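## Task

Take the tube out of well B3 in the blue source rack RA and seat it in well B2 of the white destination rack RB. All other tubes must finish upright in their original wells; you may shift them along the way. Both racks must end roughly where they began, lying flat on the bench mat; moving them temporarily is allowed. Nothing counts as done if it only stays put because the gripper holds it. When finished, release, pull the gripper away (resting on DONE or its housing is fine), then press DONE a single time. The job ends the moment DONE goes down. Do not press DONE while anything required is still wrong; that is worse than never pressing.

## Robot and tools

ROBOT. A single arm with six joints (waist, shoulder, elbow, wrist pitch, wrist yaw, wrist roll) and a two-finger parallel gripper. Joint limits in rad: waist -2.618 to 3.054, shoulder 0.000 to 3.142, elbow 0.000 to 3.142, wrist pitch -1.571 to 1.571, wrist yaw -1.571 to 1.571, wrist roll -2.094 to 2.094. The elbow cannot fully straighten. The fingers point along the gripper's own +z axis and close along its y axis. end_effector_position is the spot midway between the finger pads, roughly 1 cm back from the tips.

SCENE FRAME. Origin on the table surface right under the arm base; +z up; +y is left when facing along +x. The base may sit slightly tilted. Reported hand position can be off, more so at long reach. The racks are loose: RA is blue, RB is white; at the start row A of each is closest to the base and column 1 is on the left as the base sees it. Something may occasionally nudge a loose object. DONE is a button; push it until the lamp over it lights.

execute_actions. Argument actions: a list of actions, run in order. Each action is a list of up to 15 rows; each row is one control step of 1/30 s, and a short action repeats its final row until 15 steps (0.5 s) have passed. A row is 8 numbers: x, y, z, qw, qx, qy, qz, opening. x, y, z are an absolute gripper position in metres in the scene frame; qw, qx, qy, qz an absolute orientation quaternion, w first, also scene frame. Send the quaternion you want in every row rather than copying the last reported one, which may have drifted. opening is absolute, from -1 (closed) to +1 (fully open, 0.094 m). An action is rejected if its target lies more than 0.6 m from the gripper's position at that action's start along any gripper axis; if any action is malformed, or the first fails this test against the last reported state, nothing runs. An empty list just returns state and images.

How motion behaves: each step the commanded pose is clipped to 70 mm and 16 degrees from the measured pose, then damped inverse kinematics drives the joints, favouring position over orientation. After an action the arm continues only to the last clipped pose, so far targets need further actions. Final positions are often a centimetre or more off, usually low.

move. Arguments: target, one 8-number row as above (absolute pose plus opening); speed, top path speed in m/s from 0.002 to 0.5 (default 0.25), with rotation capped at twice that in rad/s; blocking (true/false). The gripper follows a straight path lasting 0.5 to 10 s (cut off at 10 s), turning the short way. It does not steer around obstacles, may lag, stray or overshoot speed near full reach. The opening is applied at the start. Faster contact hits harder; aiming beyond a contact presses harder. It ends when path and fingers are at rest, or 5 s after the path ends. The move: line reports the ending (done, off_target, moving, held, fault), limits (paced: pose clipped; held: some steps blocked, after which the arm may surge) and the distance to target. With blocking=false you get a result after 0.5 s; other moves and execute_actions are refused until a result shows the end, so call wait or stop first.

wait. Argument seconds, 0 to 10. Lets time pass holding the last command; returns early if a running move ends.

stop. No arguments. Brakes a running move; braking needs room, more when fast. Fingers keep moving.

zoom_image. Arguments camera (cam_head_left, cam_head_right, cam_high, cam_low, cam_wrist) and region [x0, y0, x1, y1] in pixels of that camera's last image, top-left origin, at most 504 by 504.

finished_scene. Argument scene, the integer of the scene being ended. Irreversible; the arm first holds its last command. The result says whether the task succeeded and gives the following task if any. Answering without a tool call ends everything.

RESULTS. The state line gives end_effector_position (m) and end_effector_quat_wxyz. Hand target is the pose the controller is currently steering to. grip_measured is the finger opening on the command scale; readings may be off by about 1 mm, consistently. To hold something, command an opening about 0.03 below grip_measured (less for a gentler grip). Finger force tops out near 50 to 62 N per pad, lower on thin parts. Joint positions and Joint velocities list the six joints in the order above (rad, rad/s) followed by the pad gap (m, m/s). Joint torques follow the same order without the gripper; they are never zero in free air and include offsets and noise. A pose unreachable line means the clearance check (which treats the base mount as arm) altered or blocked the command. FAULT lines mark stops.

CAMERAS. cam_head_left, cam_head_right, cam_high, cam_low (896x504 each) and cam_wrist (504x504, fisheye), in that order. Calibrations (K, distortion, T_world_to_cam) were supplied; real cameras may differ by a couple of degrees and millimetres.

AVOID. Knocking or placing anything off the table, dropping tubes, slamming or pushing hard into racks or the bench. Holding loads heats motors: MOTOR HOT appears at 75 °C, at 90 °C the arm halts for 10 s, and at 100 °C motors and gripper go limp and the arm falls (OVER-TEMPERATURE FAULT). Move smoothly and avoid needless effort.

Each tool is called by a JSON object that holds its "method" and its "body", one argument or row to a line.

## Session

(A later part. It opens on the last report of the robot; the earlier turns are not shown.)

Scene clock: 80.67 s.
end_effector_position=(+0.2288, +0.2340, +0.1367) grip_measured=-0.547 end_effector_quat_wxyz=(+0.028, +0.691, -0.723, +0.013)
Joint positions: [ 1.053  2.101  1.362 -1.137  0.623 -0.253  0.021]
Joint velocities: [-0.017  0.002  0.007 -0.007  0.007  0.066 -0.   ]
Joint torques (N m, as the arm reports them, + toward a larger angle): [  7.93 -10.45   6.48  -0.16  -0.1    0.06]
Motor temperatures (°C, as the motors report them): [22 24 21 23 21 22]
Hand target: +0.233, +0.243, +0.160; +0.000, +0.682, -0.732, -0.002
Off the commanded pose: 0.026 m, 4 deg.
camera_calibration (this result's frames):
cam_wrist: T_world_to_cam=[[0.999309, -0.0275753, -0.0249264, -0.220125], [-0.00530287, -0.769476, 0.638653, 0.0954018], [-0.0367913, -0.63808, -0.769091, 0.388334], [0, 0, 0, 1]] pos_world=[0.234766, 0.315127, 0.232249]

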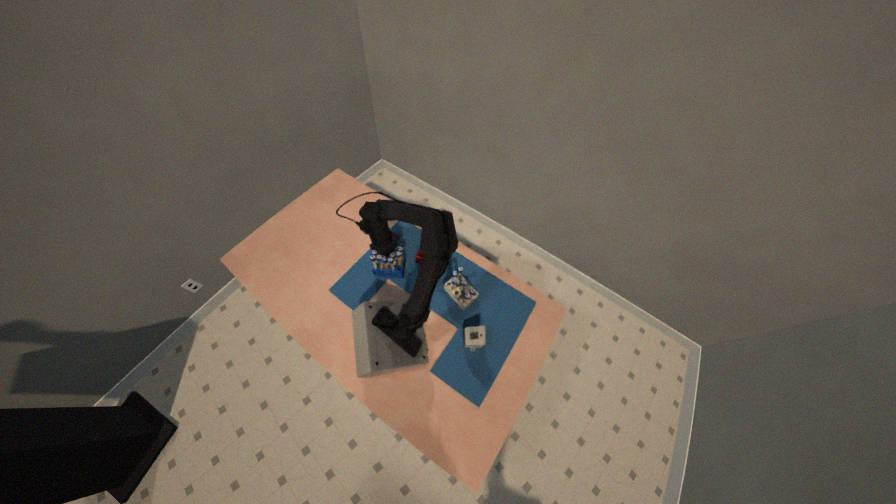

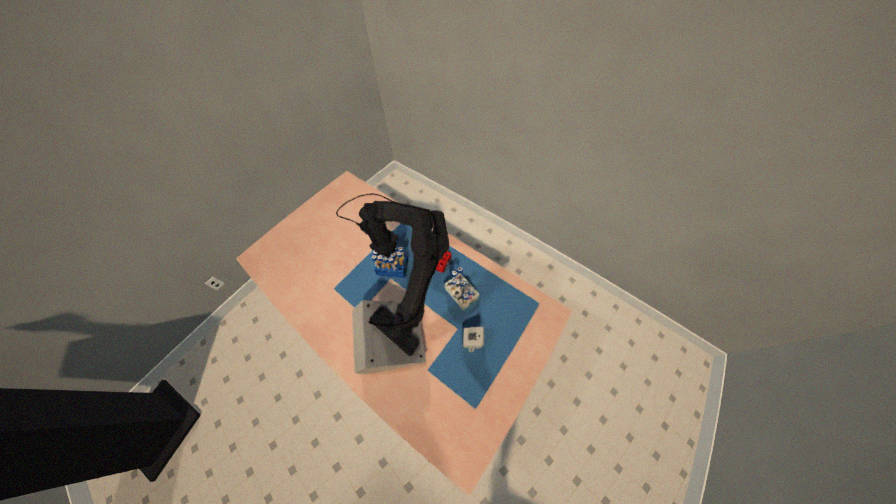

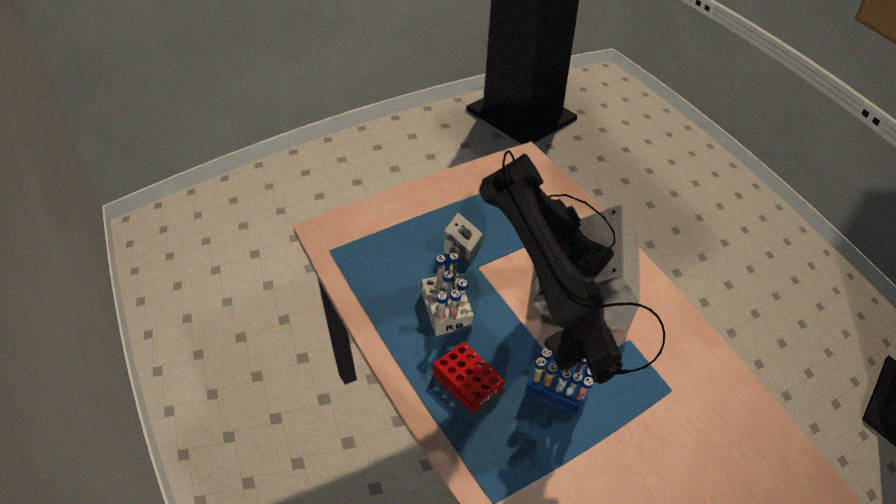

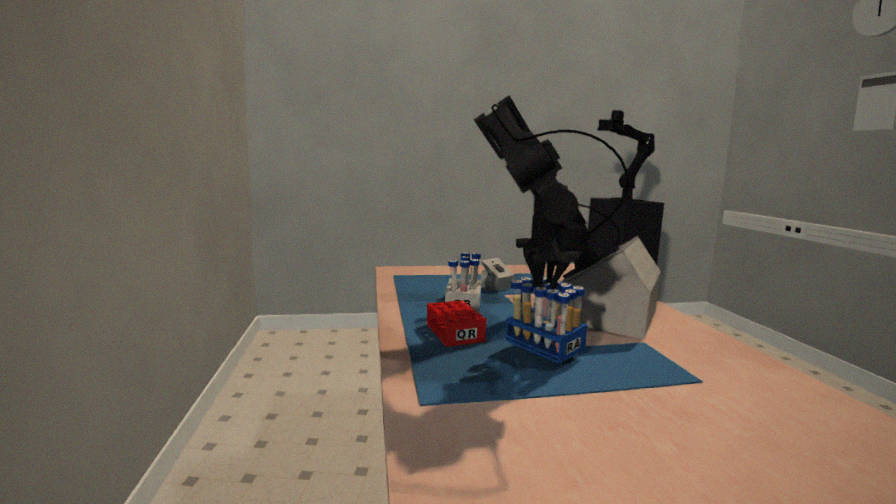

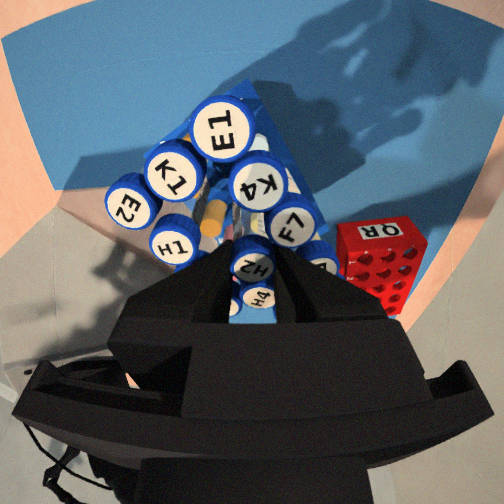

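{"method": "execute_actions", "body": {
  "actions": [
    [[0.233,0.244,0.155,0,0.72,-0.69,0,-0.62]],
    [[0.233,0.244,0.145,0,0.76,-0.65,0,-0.62]],
    [[0.233,0.244,0.13,0,0.76,-0.65,0,-0.62]],
    [[0.233,0.244,0.14,0,0.68,-0.73,0,-0.62]],
    [[0.233,0.244,0.141,0,0.78,-0.62,0,-0.62]],
    [[0.233,0.244,0.142,0,0.68,-0.73,0,-0.62]],
    [[0.233,0.244,0.143,0,0.78,-0.62,0,-0.62]],
    [[0.233,0.244,0.144,0,0.68,-0.73,0,-0.62]],
    [[0.233,0.244,0.145,0,0.78,-0.62,0,-0.62]]
  ]
}}

Scene clock: 92.27 s.
end_effector_position=(+0.2292, +0.2335, +0.1255) grip_measured=-0.547 end_effector_quat_wxyz=(+0.026, +0.776, -0.630, +0.010)
Joint positions: [ 1.034  2.101  1.324 -1.08   0.633 -0.531  0.021]
Joint velocities: [-0.002 -0.002  0.002 -0.022 -0.022 -0.051 -0.003]
Joint torques (N m, as the arm reports them, + toward a larger angle): [ 7.41 -9.96  6.02 -0.1  -0.1  -0.09]
Motor temperatures (°C, as the motors report them): [22 24 21 23 21 22]
Hand target: +0.233, +0.243, +0.145; -0.000, +0.783, -0.623, -0.001
Off the commanded pose: 0.022 m, 3 deg.
camera_calibration (this result's frames):
cam_wrist: T_world_to_cam=[[0.974427, 0.222389, -0.0321603, -0.272595], [0.192379, -0.751713, 0.630808, 0.0537637], [0.116109, -0.620863, -0.775272, 0.341139], [0, 0, 0, 1]] pos_world=[0.215672, 0.312838, 0.221795]

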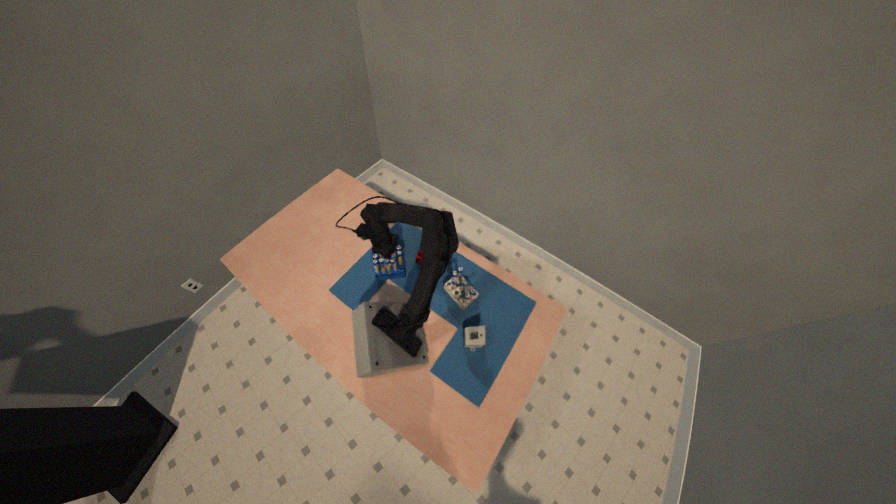

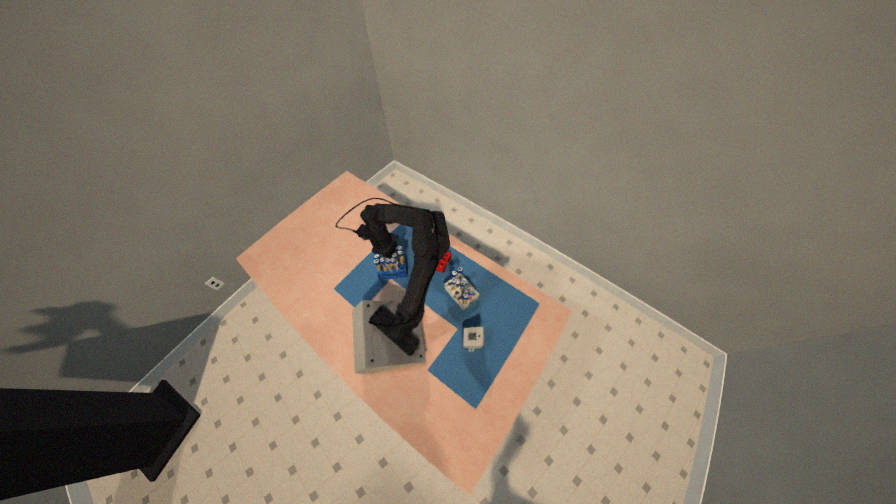

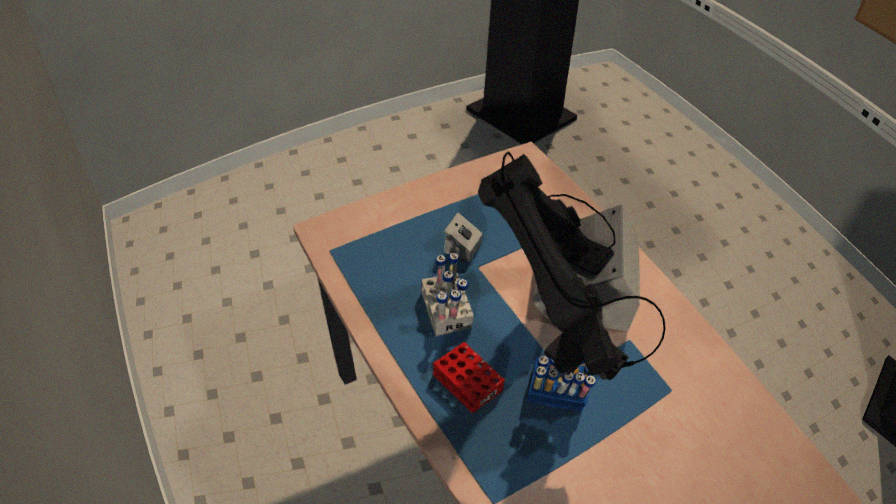

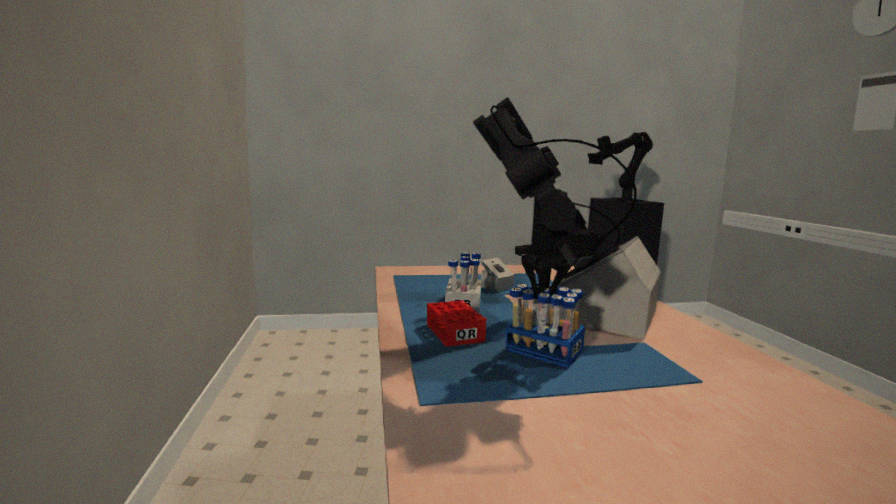

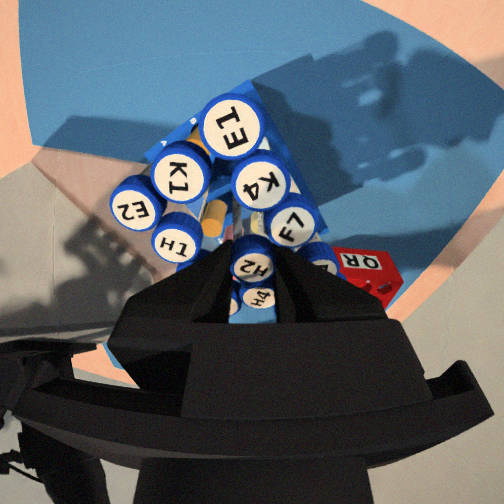

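{"method": "execute_actions", "body": {
  "actions": [
    [[0.232,0.243,0.122,0,0.72,-0.69,0,-0.65]],
    [[0.232,0.243,0.122,0,0.72,-0.69,0,-0.65]],
    [[0.232,0.243,0.19,0,0.72,-0.69,0,-0.65]],
    [[0.232,0.243,0.19,0,0.72,-0.69,0,-0.65]]
  ]
}}

Scene clock: 98.63 s.
end_effector_position=(+0.2286, +0.2363, +0.1720) grip_measured=-0.549 end_effector_quat_wxyz=(+0.021, +0.728, -0.685, +0.012)
Joint positions: [ 1.115  2.088  1.456 -1.271  0.612 -0.295  0.021]
Joint velocities: [-0.022  0.002  0.002 -0.022  0.007 -0.022 -0.001]
Joint torques (N m, as the arm reports them, + toward a larger angle): [ 6.87 -9.49  6.42 -0.17 -0.11  0.08]
Motor temperatures (°C, as the motors report them): [22 25 21 23 21 22]
Hand target: +0.232, +0.242, +0.190; +0.000, +0.722, -0.692, -0.001
Off the commanded pose: 0.019 m, 3 deg.
camera_calibration (this result's frames):
cam_wrist: T_world_to_cam=[[0.99676, 0.0781382, -0.0190589, -0.244481], [0.0726621, -0.773262, 0.629909, 0.0592509], [0.0344824, -0.629253, -0.776435, 0.399845], [0, 0, 0, 1]] pos_world=[0.225596, 0.316524, 0.268471]

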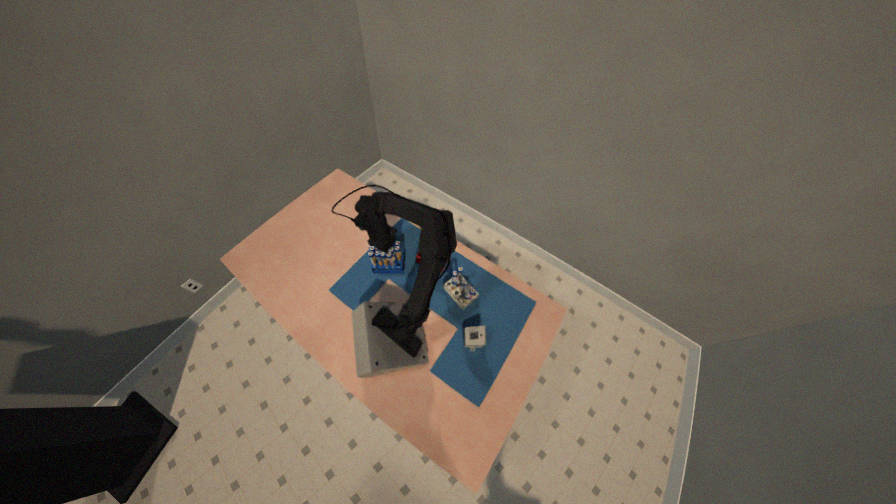

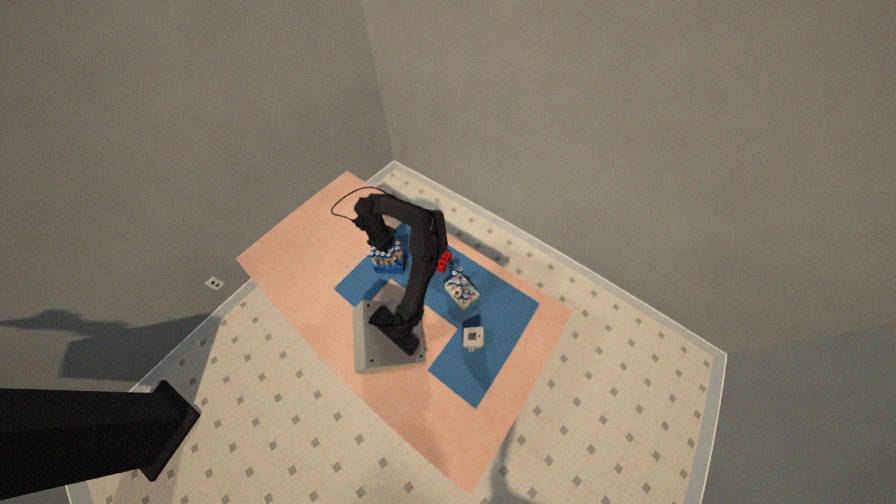

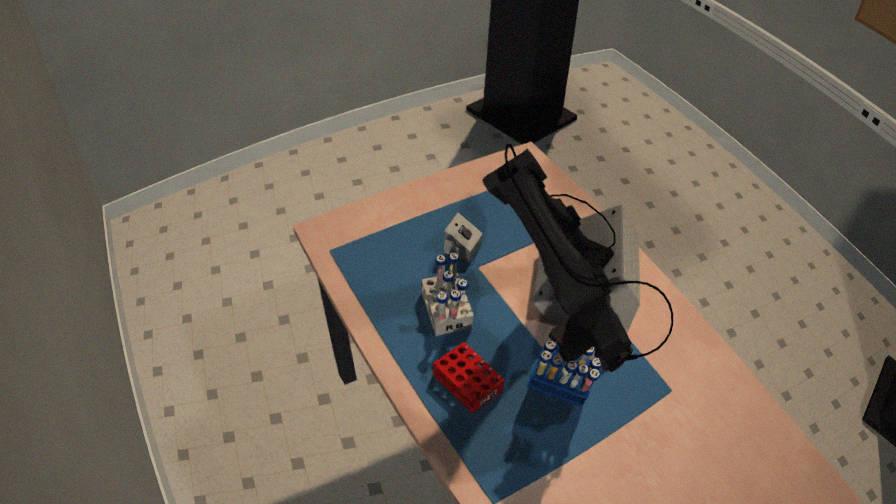

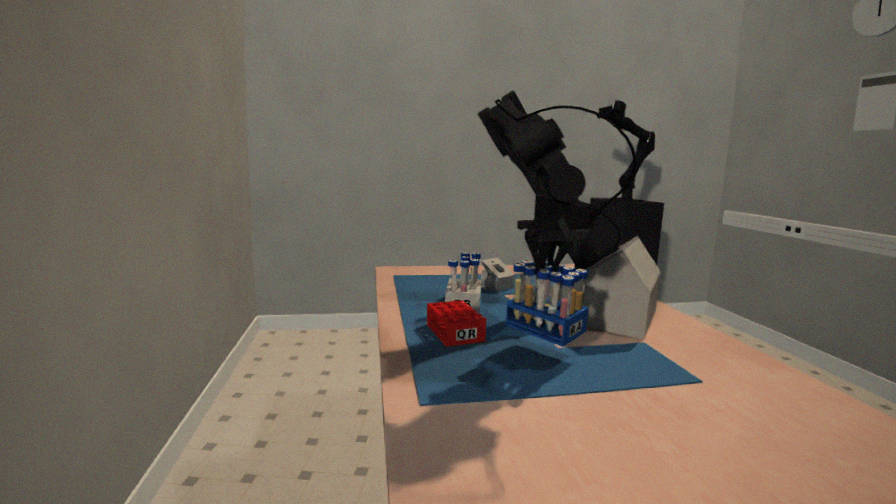

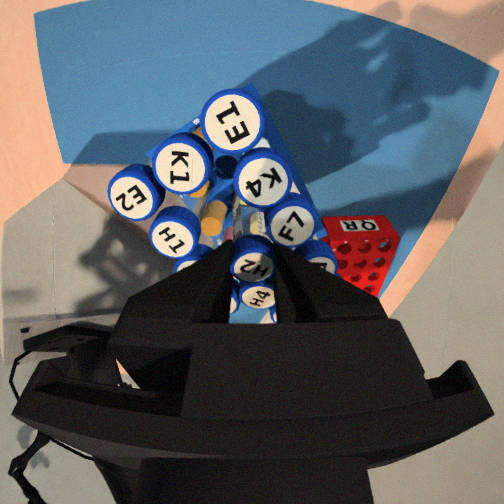

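{"method": "move", "body": {
  "target": [0.233,0.244,0.122,0,0.77,-0.64,0,-0.62],
  "speed": 0.03
}}

{"method": "move", "body": {
  "target": [0.233,0.244,0.124,0,0.77,-0.64,0,-0.45],
  "speed": 0.03
}}

{"method": "move", "body": {
  "target": [0.233,0.244,0.17,0,0.77,-0.64,0,-0.45],
  "speed": 0.04
}}

Scene clock: 107.83 s.
end_effector_position=(+0.2360, +0.2351, +0.1234) grip_measured=-0.549 end_effector_quat_wxyz=(+0.013, +0.768, -0.640, +0.010)
Joint positions: [ 1.021  2.088  1.312 -1.04   0.645 -0.54   0.021]
Joint velocities: [-0.012  0.007 -0.012 -0.007  0.051 -0.022  0.   ]
Joint torques (N m, as the arm reports them, + toward a larger angle): [ 5.59 -7.31  3.3   0.4  -0.16 -0.09]
Motor temperatures (°C, as the motors report them): [22 24 21 23 21 22]
Hand target: +0.234, +0.243, +0.122; +0.001, +0.769, -0.640, +0.002
Off the commanded pose: 0.009 m, 2 deg.
move: done
camera_calibration (this result's frames):
cam_wrist: T_world_to_cam=[[0.980019, 0.198625, -0.0105318, -0.278039], [0.162388, -0.768398, 0.619027, 0.0674153], [0.114862, -0.608368, -0.785299, 0.338331], [0, 0, 0, 1]] pos_world=[0.222674, 0.312857, 0.221031]

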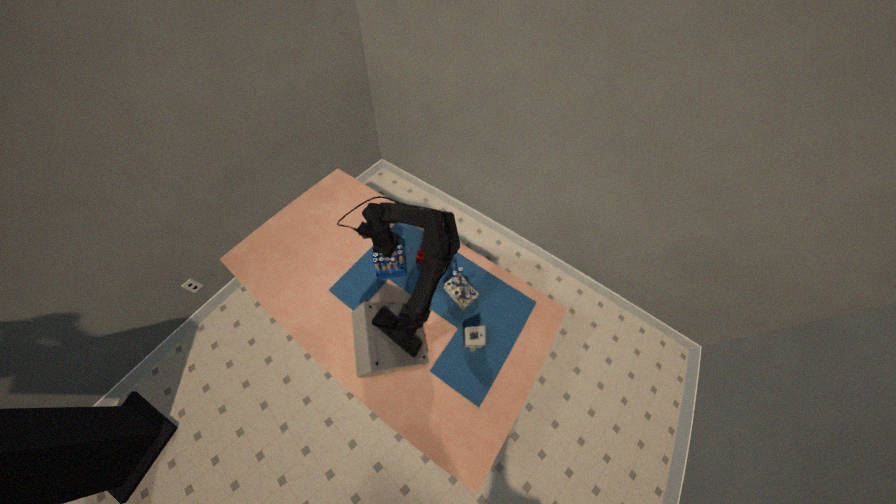

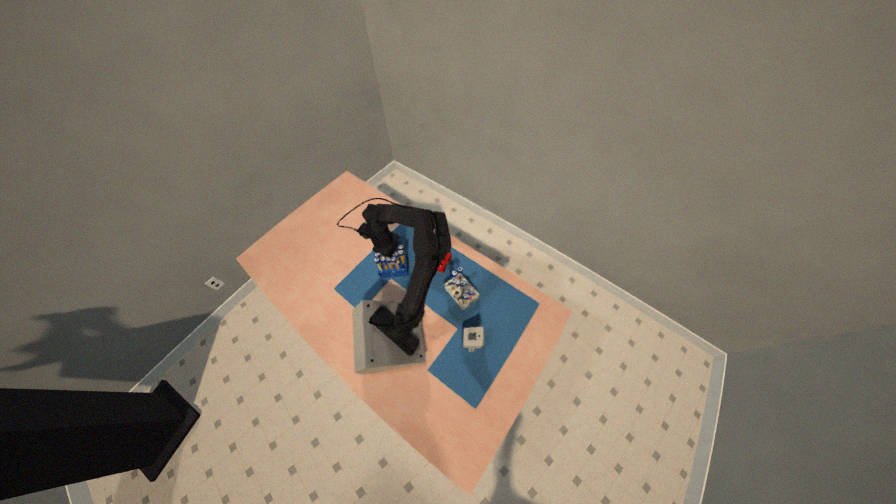

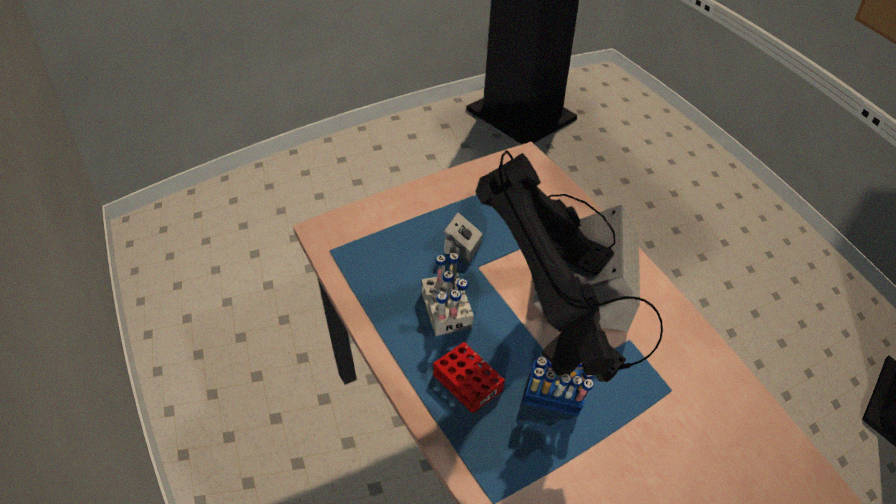

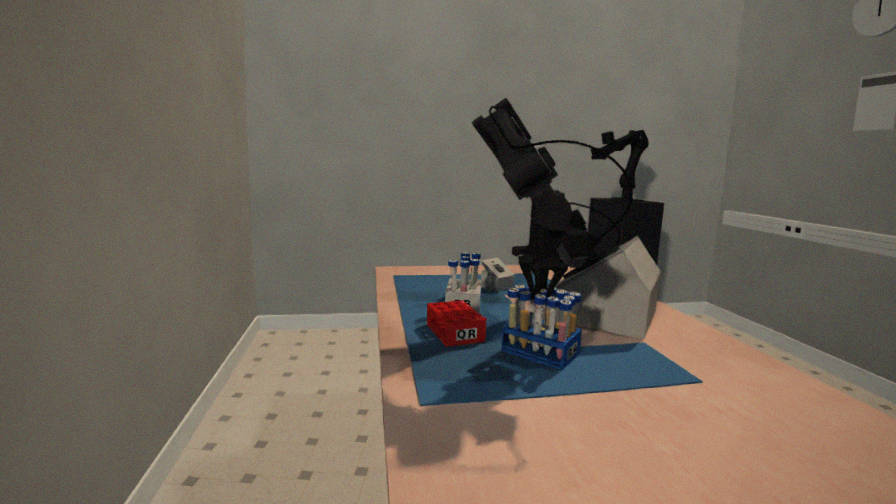

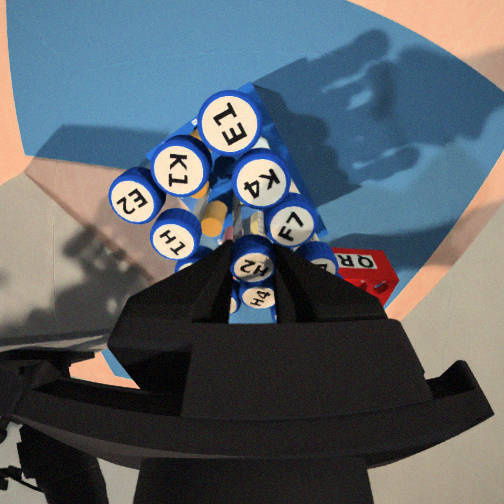

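Scene clock: 108.63 s.
end_effector_position=(+0.2371, +0.2332, +0.1225) grip_measured=-0.451 end_effector_quat_wxyz=(+0.016, +0.768, -0.640, +0.012)
Joint positions: [ 1.016  2.088  1.312 -1.045  0.648 -0.54   0.026]
Joint velocities: [-0.032  0.002 -0.022  0.022  0.051 -0.037  0.   ]
Joint torques (N m, as the arm reports them, + toward a larger angle): [ 6.1  -7.35  3.63  0.34 -0.21 -0.11]
Motor temperatures (°C, as the motors report them): [22 24 21 23 21 22]
Hand target: +0.233, +0.244, +0.124; +0.001, +0.769, -0.639, -0.000
Off the commanded pose: 0.012 m, 2 deg.
move: off_target
camera_calibration (this result's frames):
cam_wrist: T_world_to_cam=[[0.980275, 0.197259, -0.0122353, -0.278283], [0.161642, -0.764576, 0.623935, 0.0650223], [0.113722, -0.613606, -0.78138, 0.337262], [0, 0, 0, 1]] pos_world=[0.223929, 0.311554, 0.219555]

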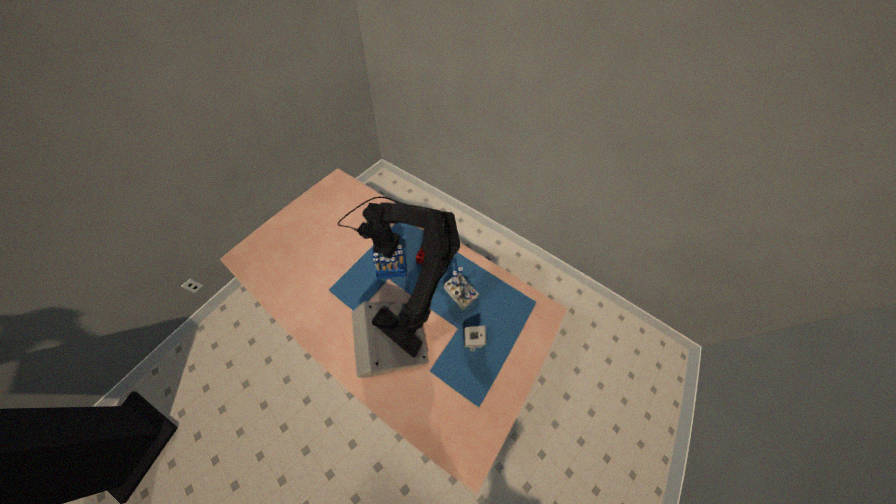

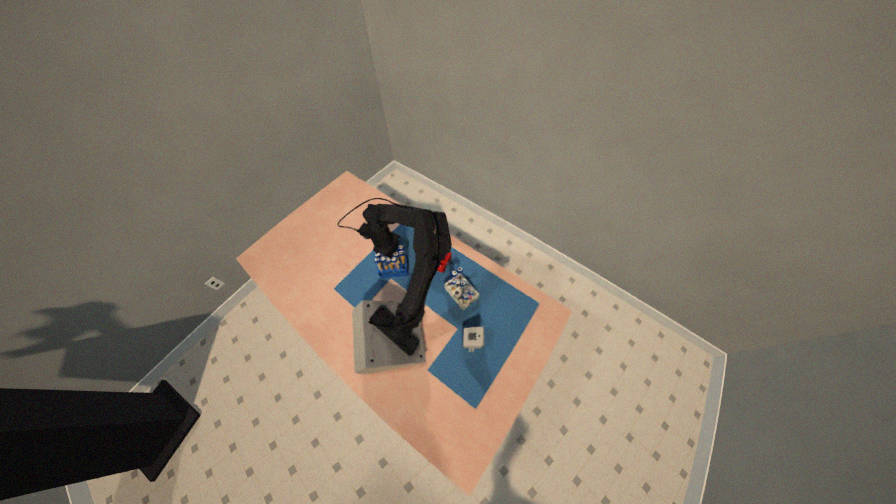

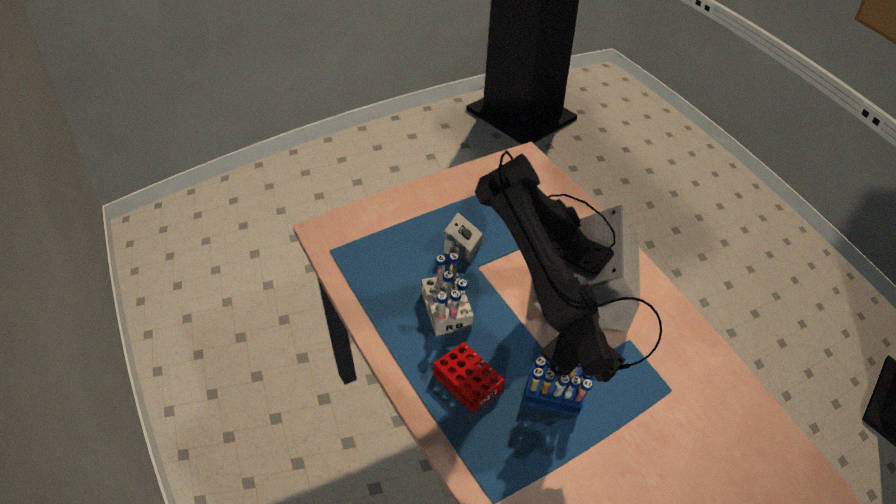

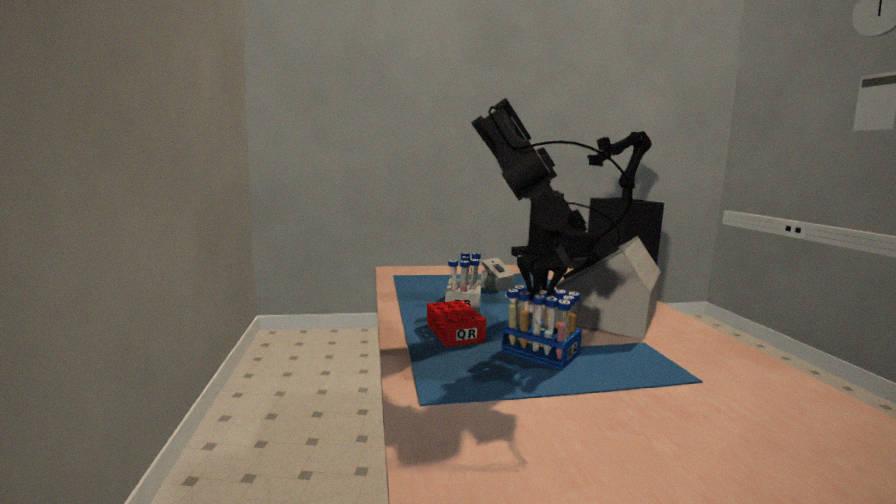

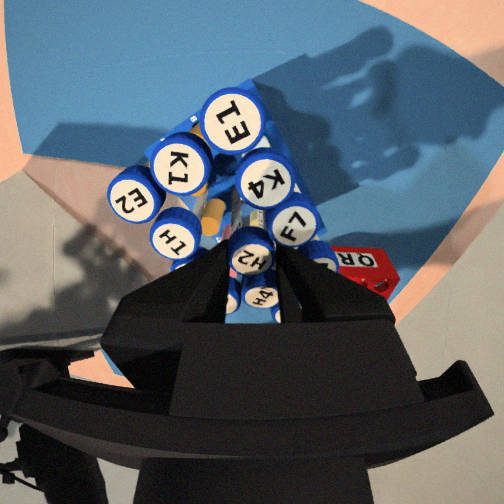

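Scene clock: 110.17 s.
end_effector_position=(+0.2315, +0.2366, +0.1532) grip_measured=-0.451 end_effector_quat_wxyz=(+0.020, +0.773, -0.634, +0.009)
Joint positions: [ 1.078  2.088  1.402 -1.185  0.622 -0.478  0.026]
Joint velocities: [-0.012 -0.002 -0.022  0.022 -0.007  0.022 -0.001]
Joint torques (N m, as the arm reports them, + toward a larger angle): [ 7.01 -9.12  6.08 -0.07 -0.13  0.12]
Motor temperatures (°C, as the motors report them): [22 24 21 23 21 22]
Hand target: +0.233, +0.244, +0.170; -0.000, +0.769, -0.639, -0.002
Off the commanded pose: 0.018 m, 3 deg.
move: off_target
camera_calibration (this result's frames):
cam_wrist: T_world_to_cam=[[0.976759, 0.212973, -0.0241885, -0.274172], [0.181268, -0.760541, 0.623473, 0.0439397], [0.114386, -0.613367, -0.781471, 0.363808], [0, 0, 0, 1]] pos_world=[0.21822, 0.314957, 0.250278]

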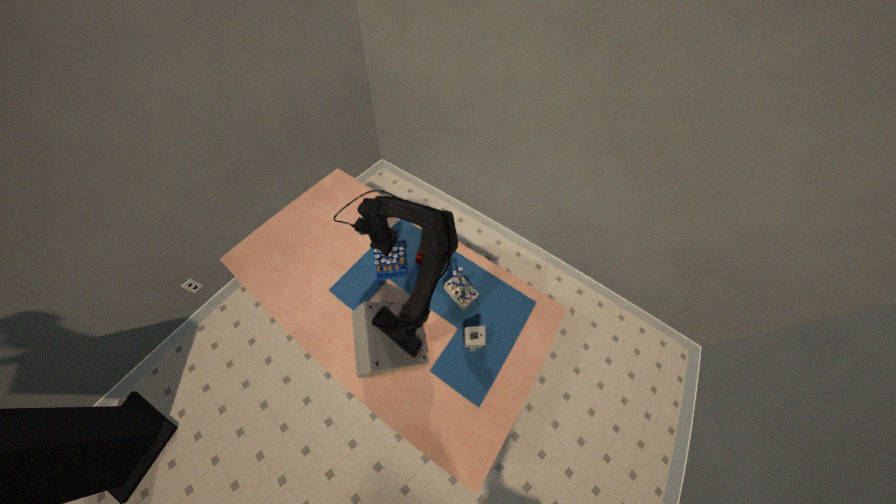

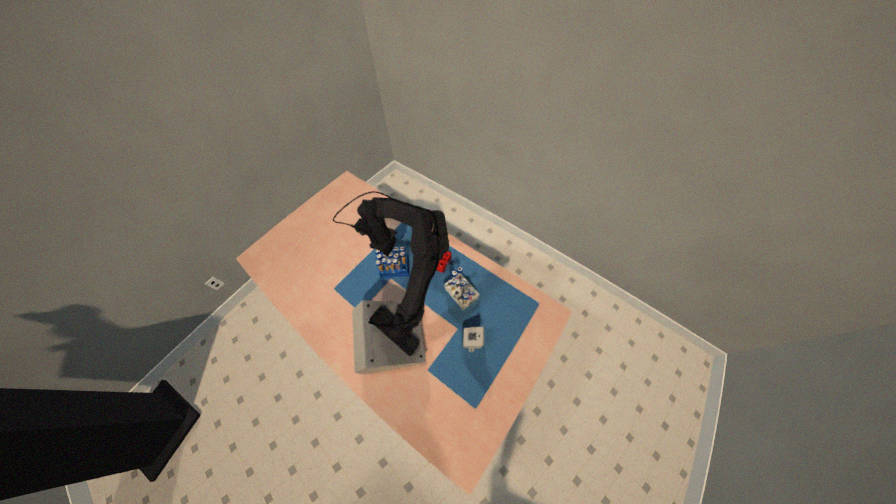

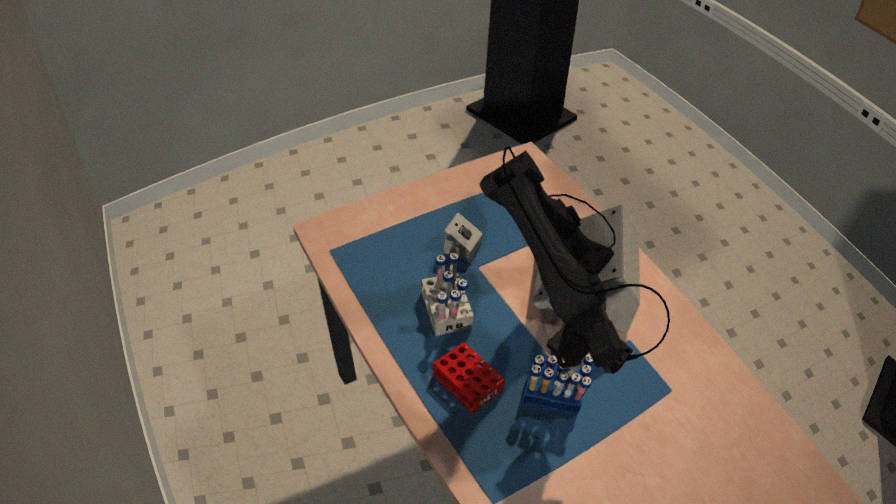

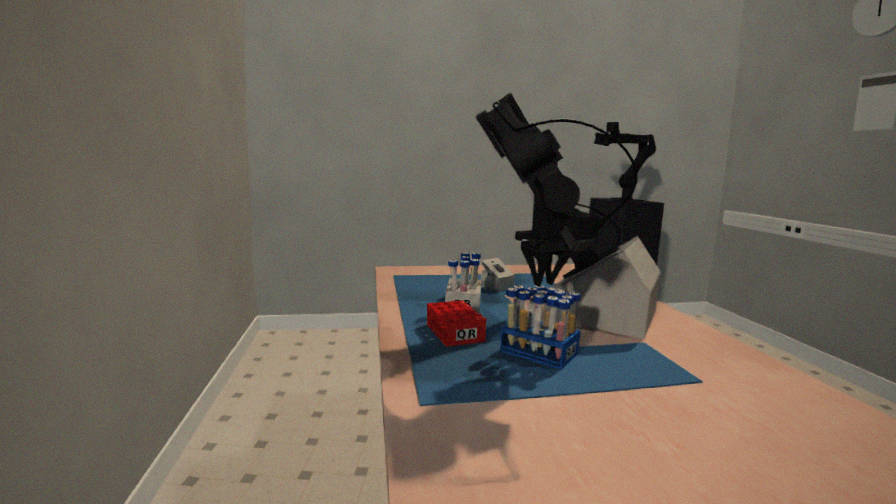

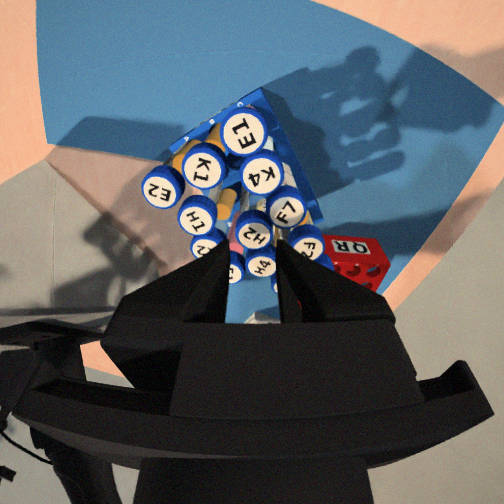

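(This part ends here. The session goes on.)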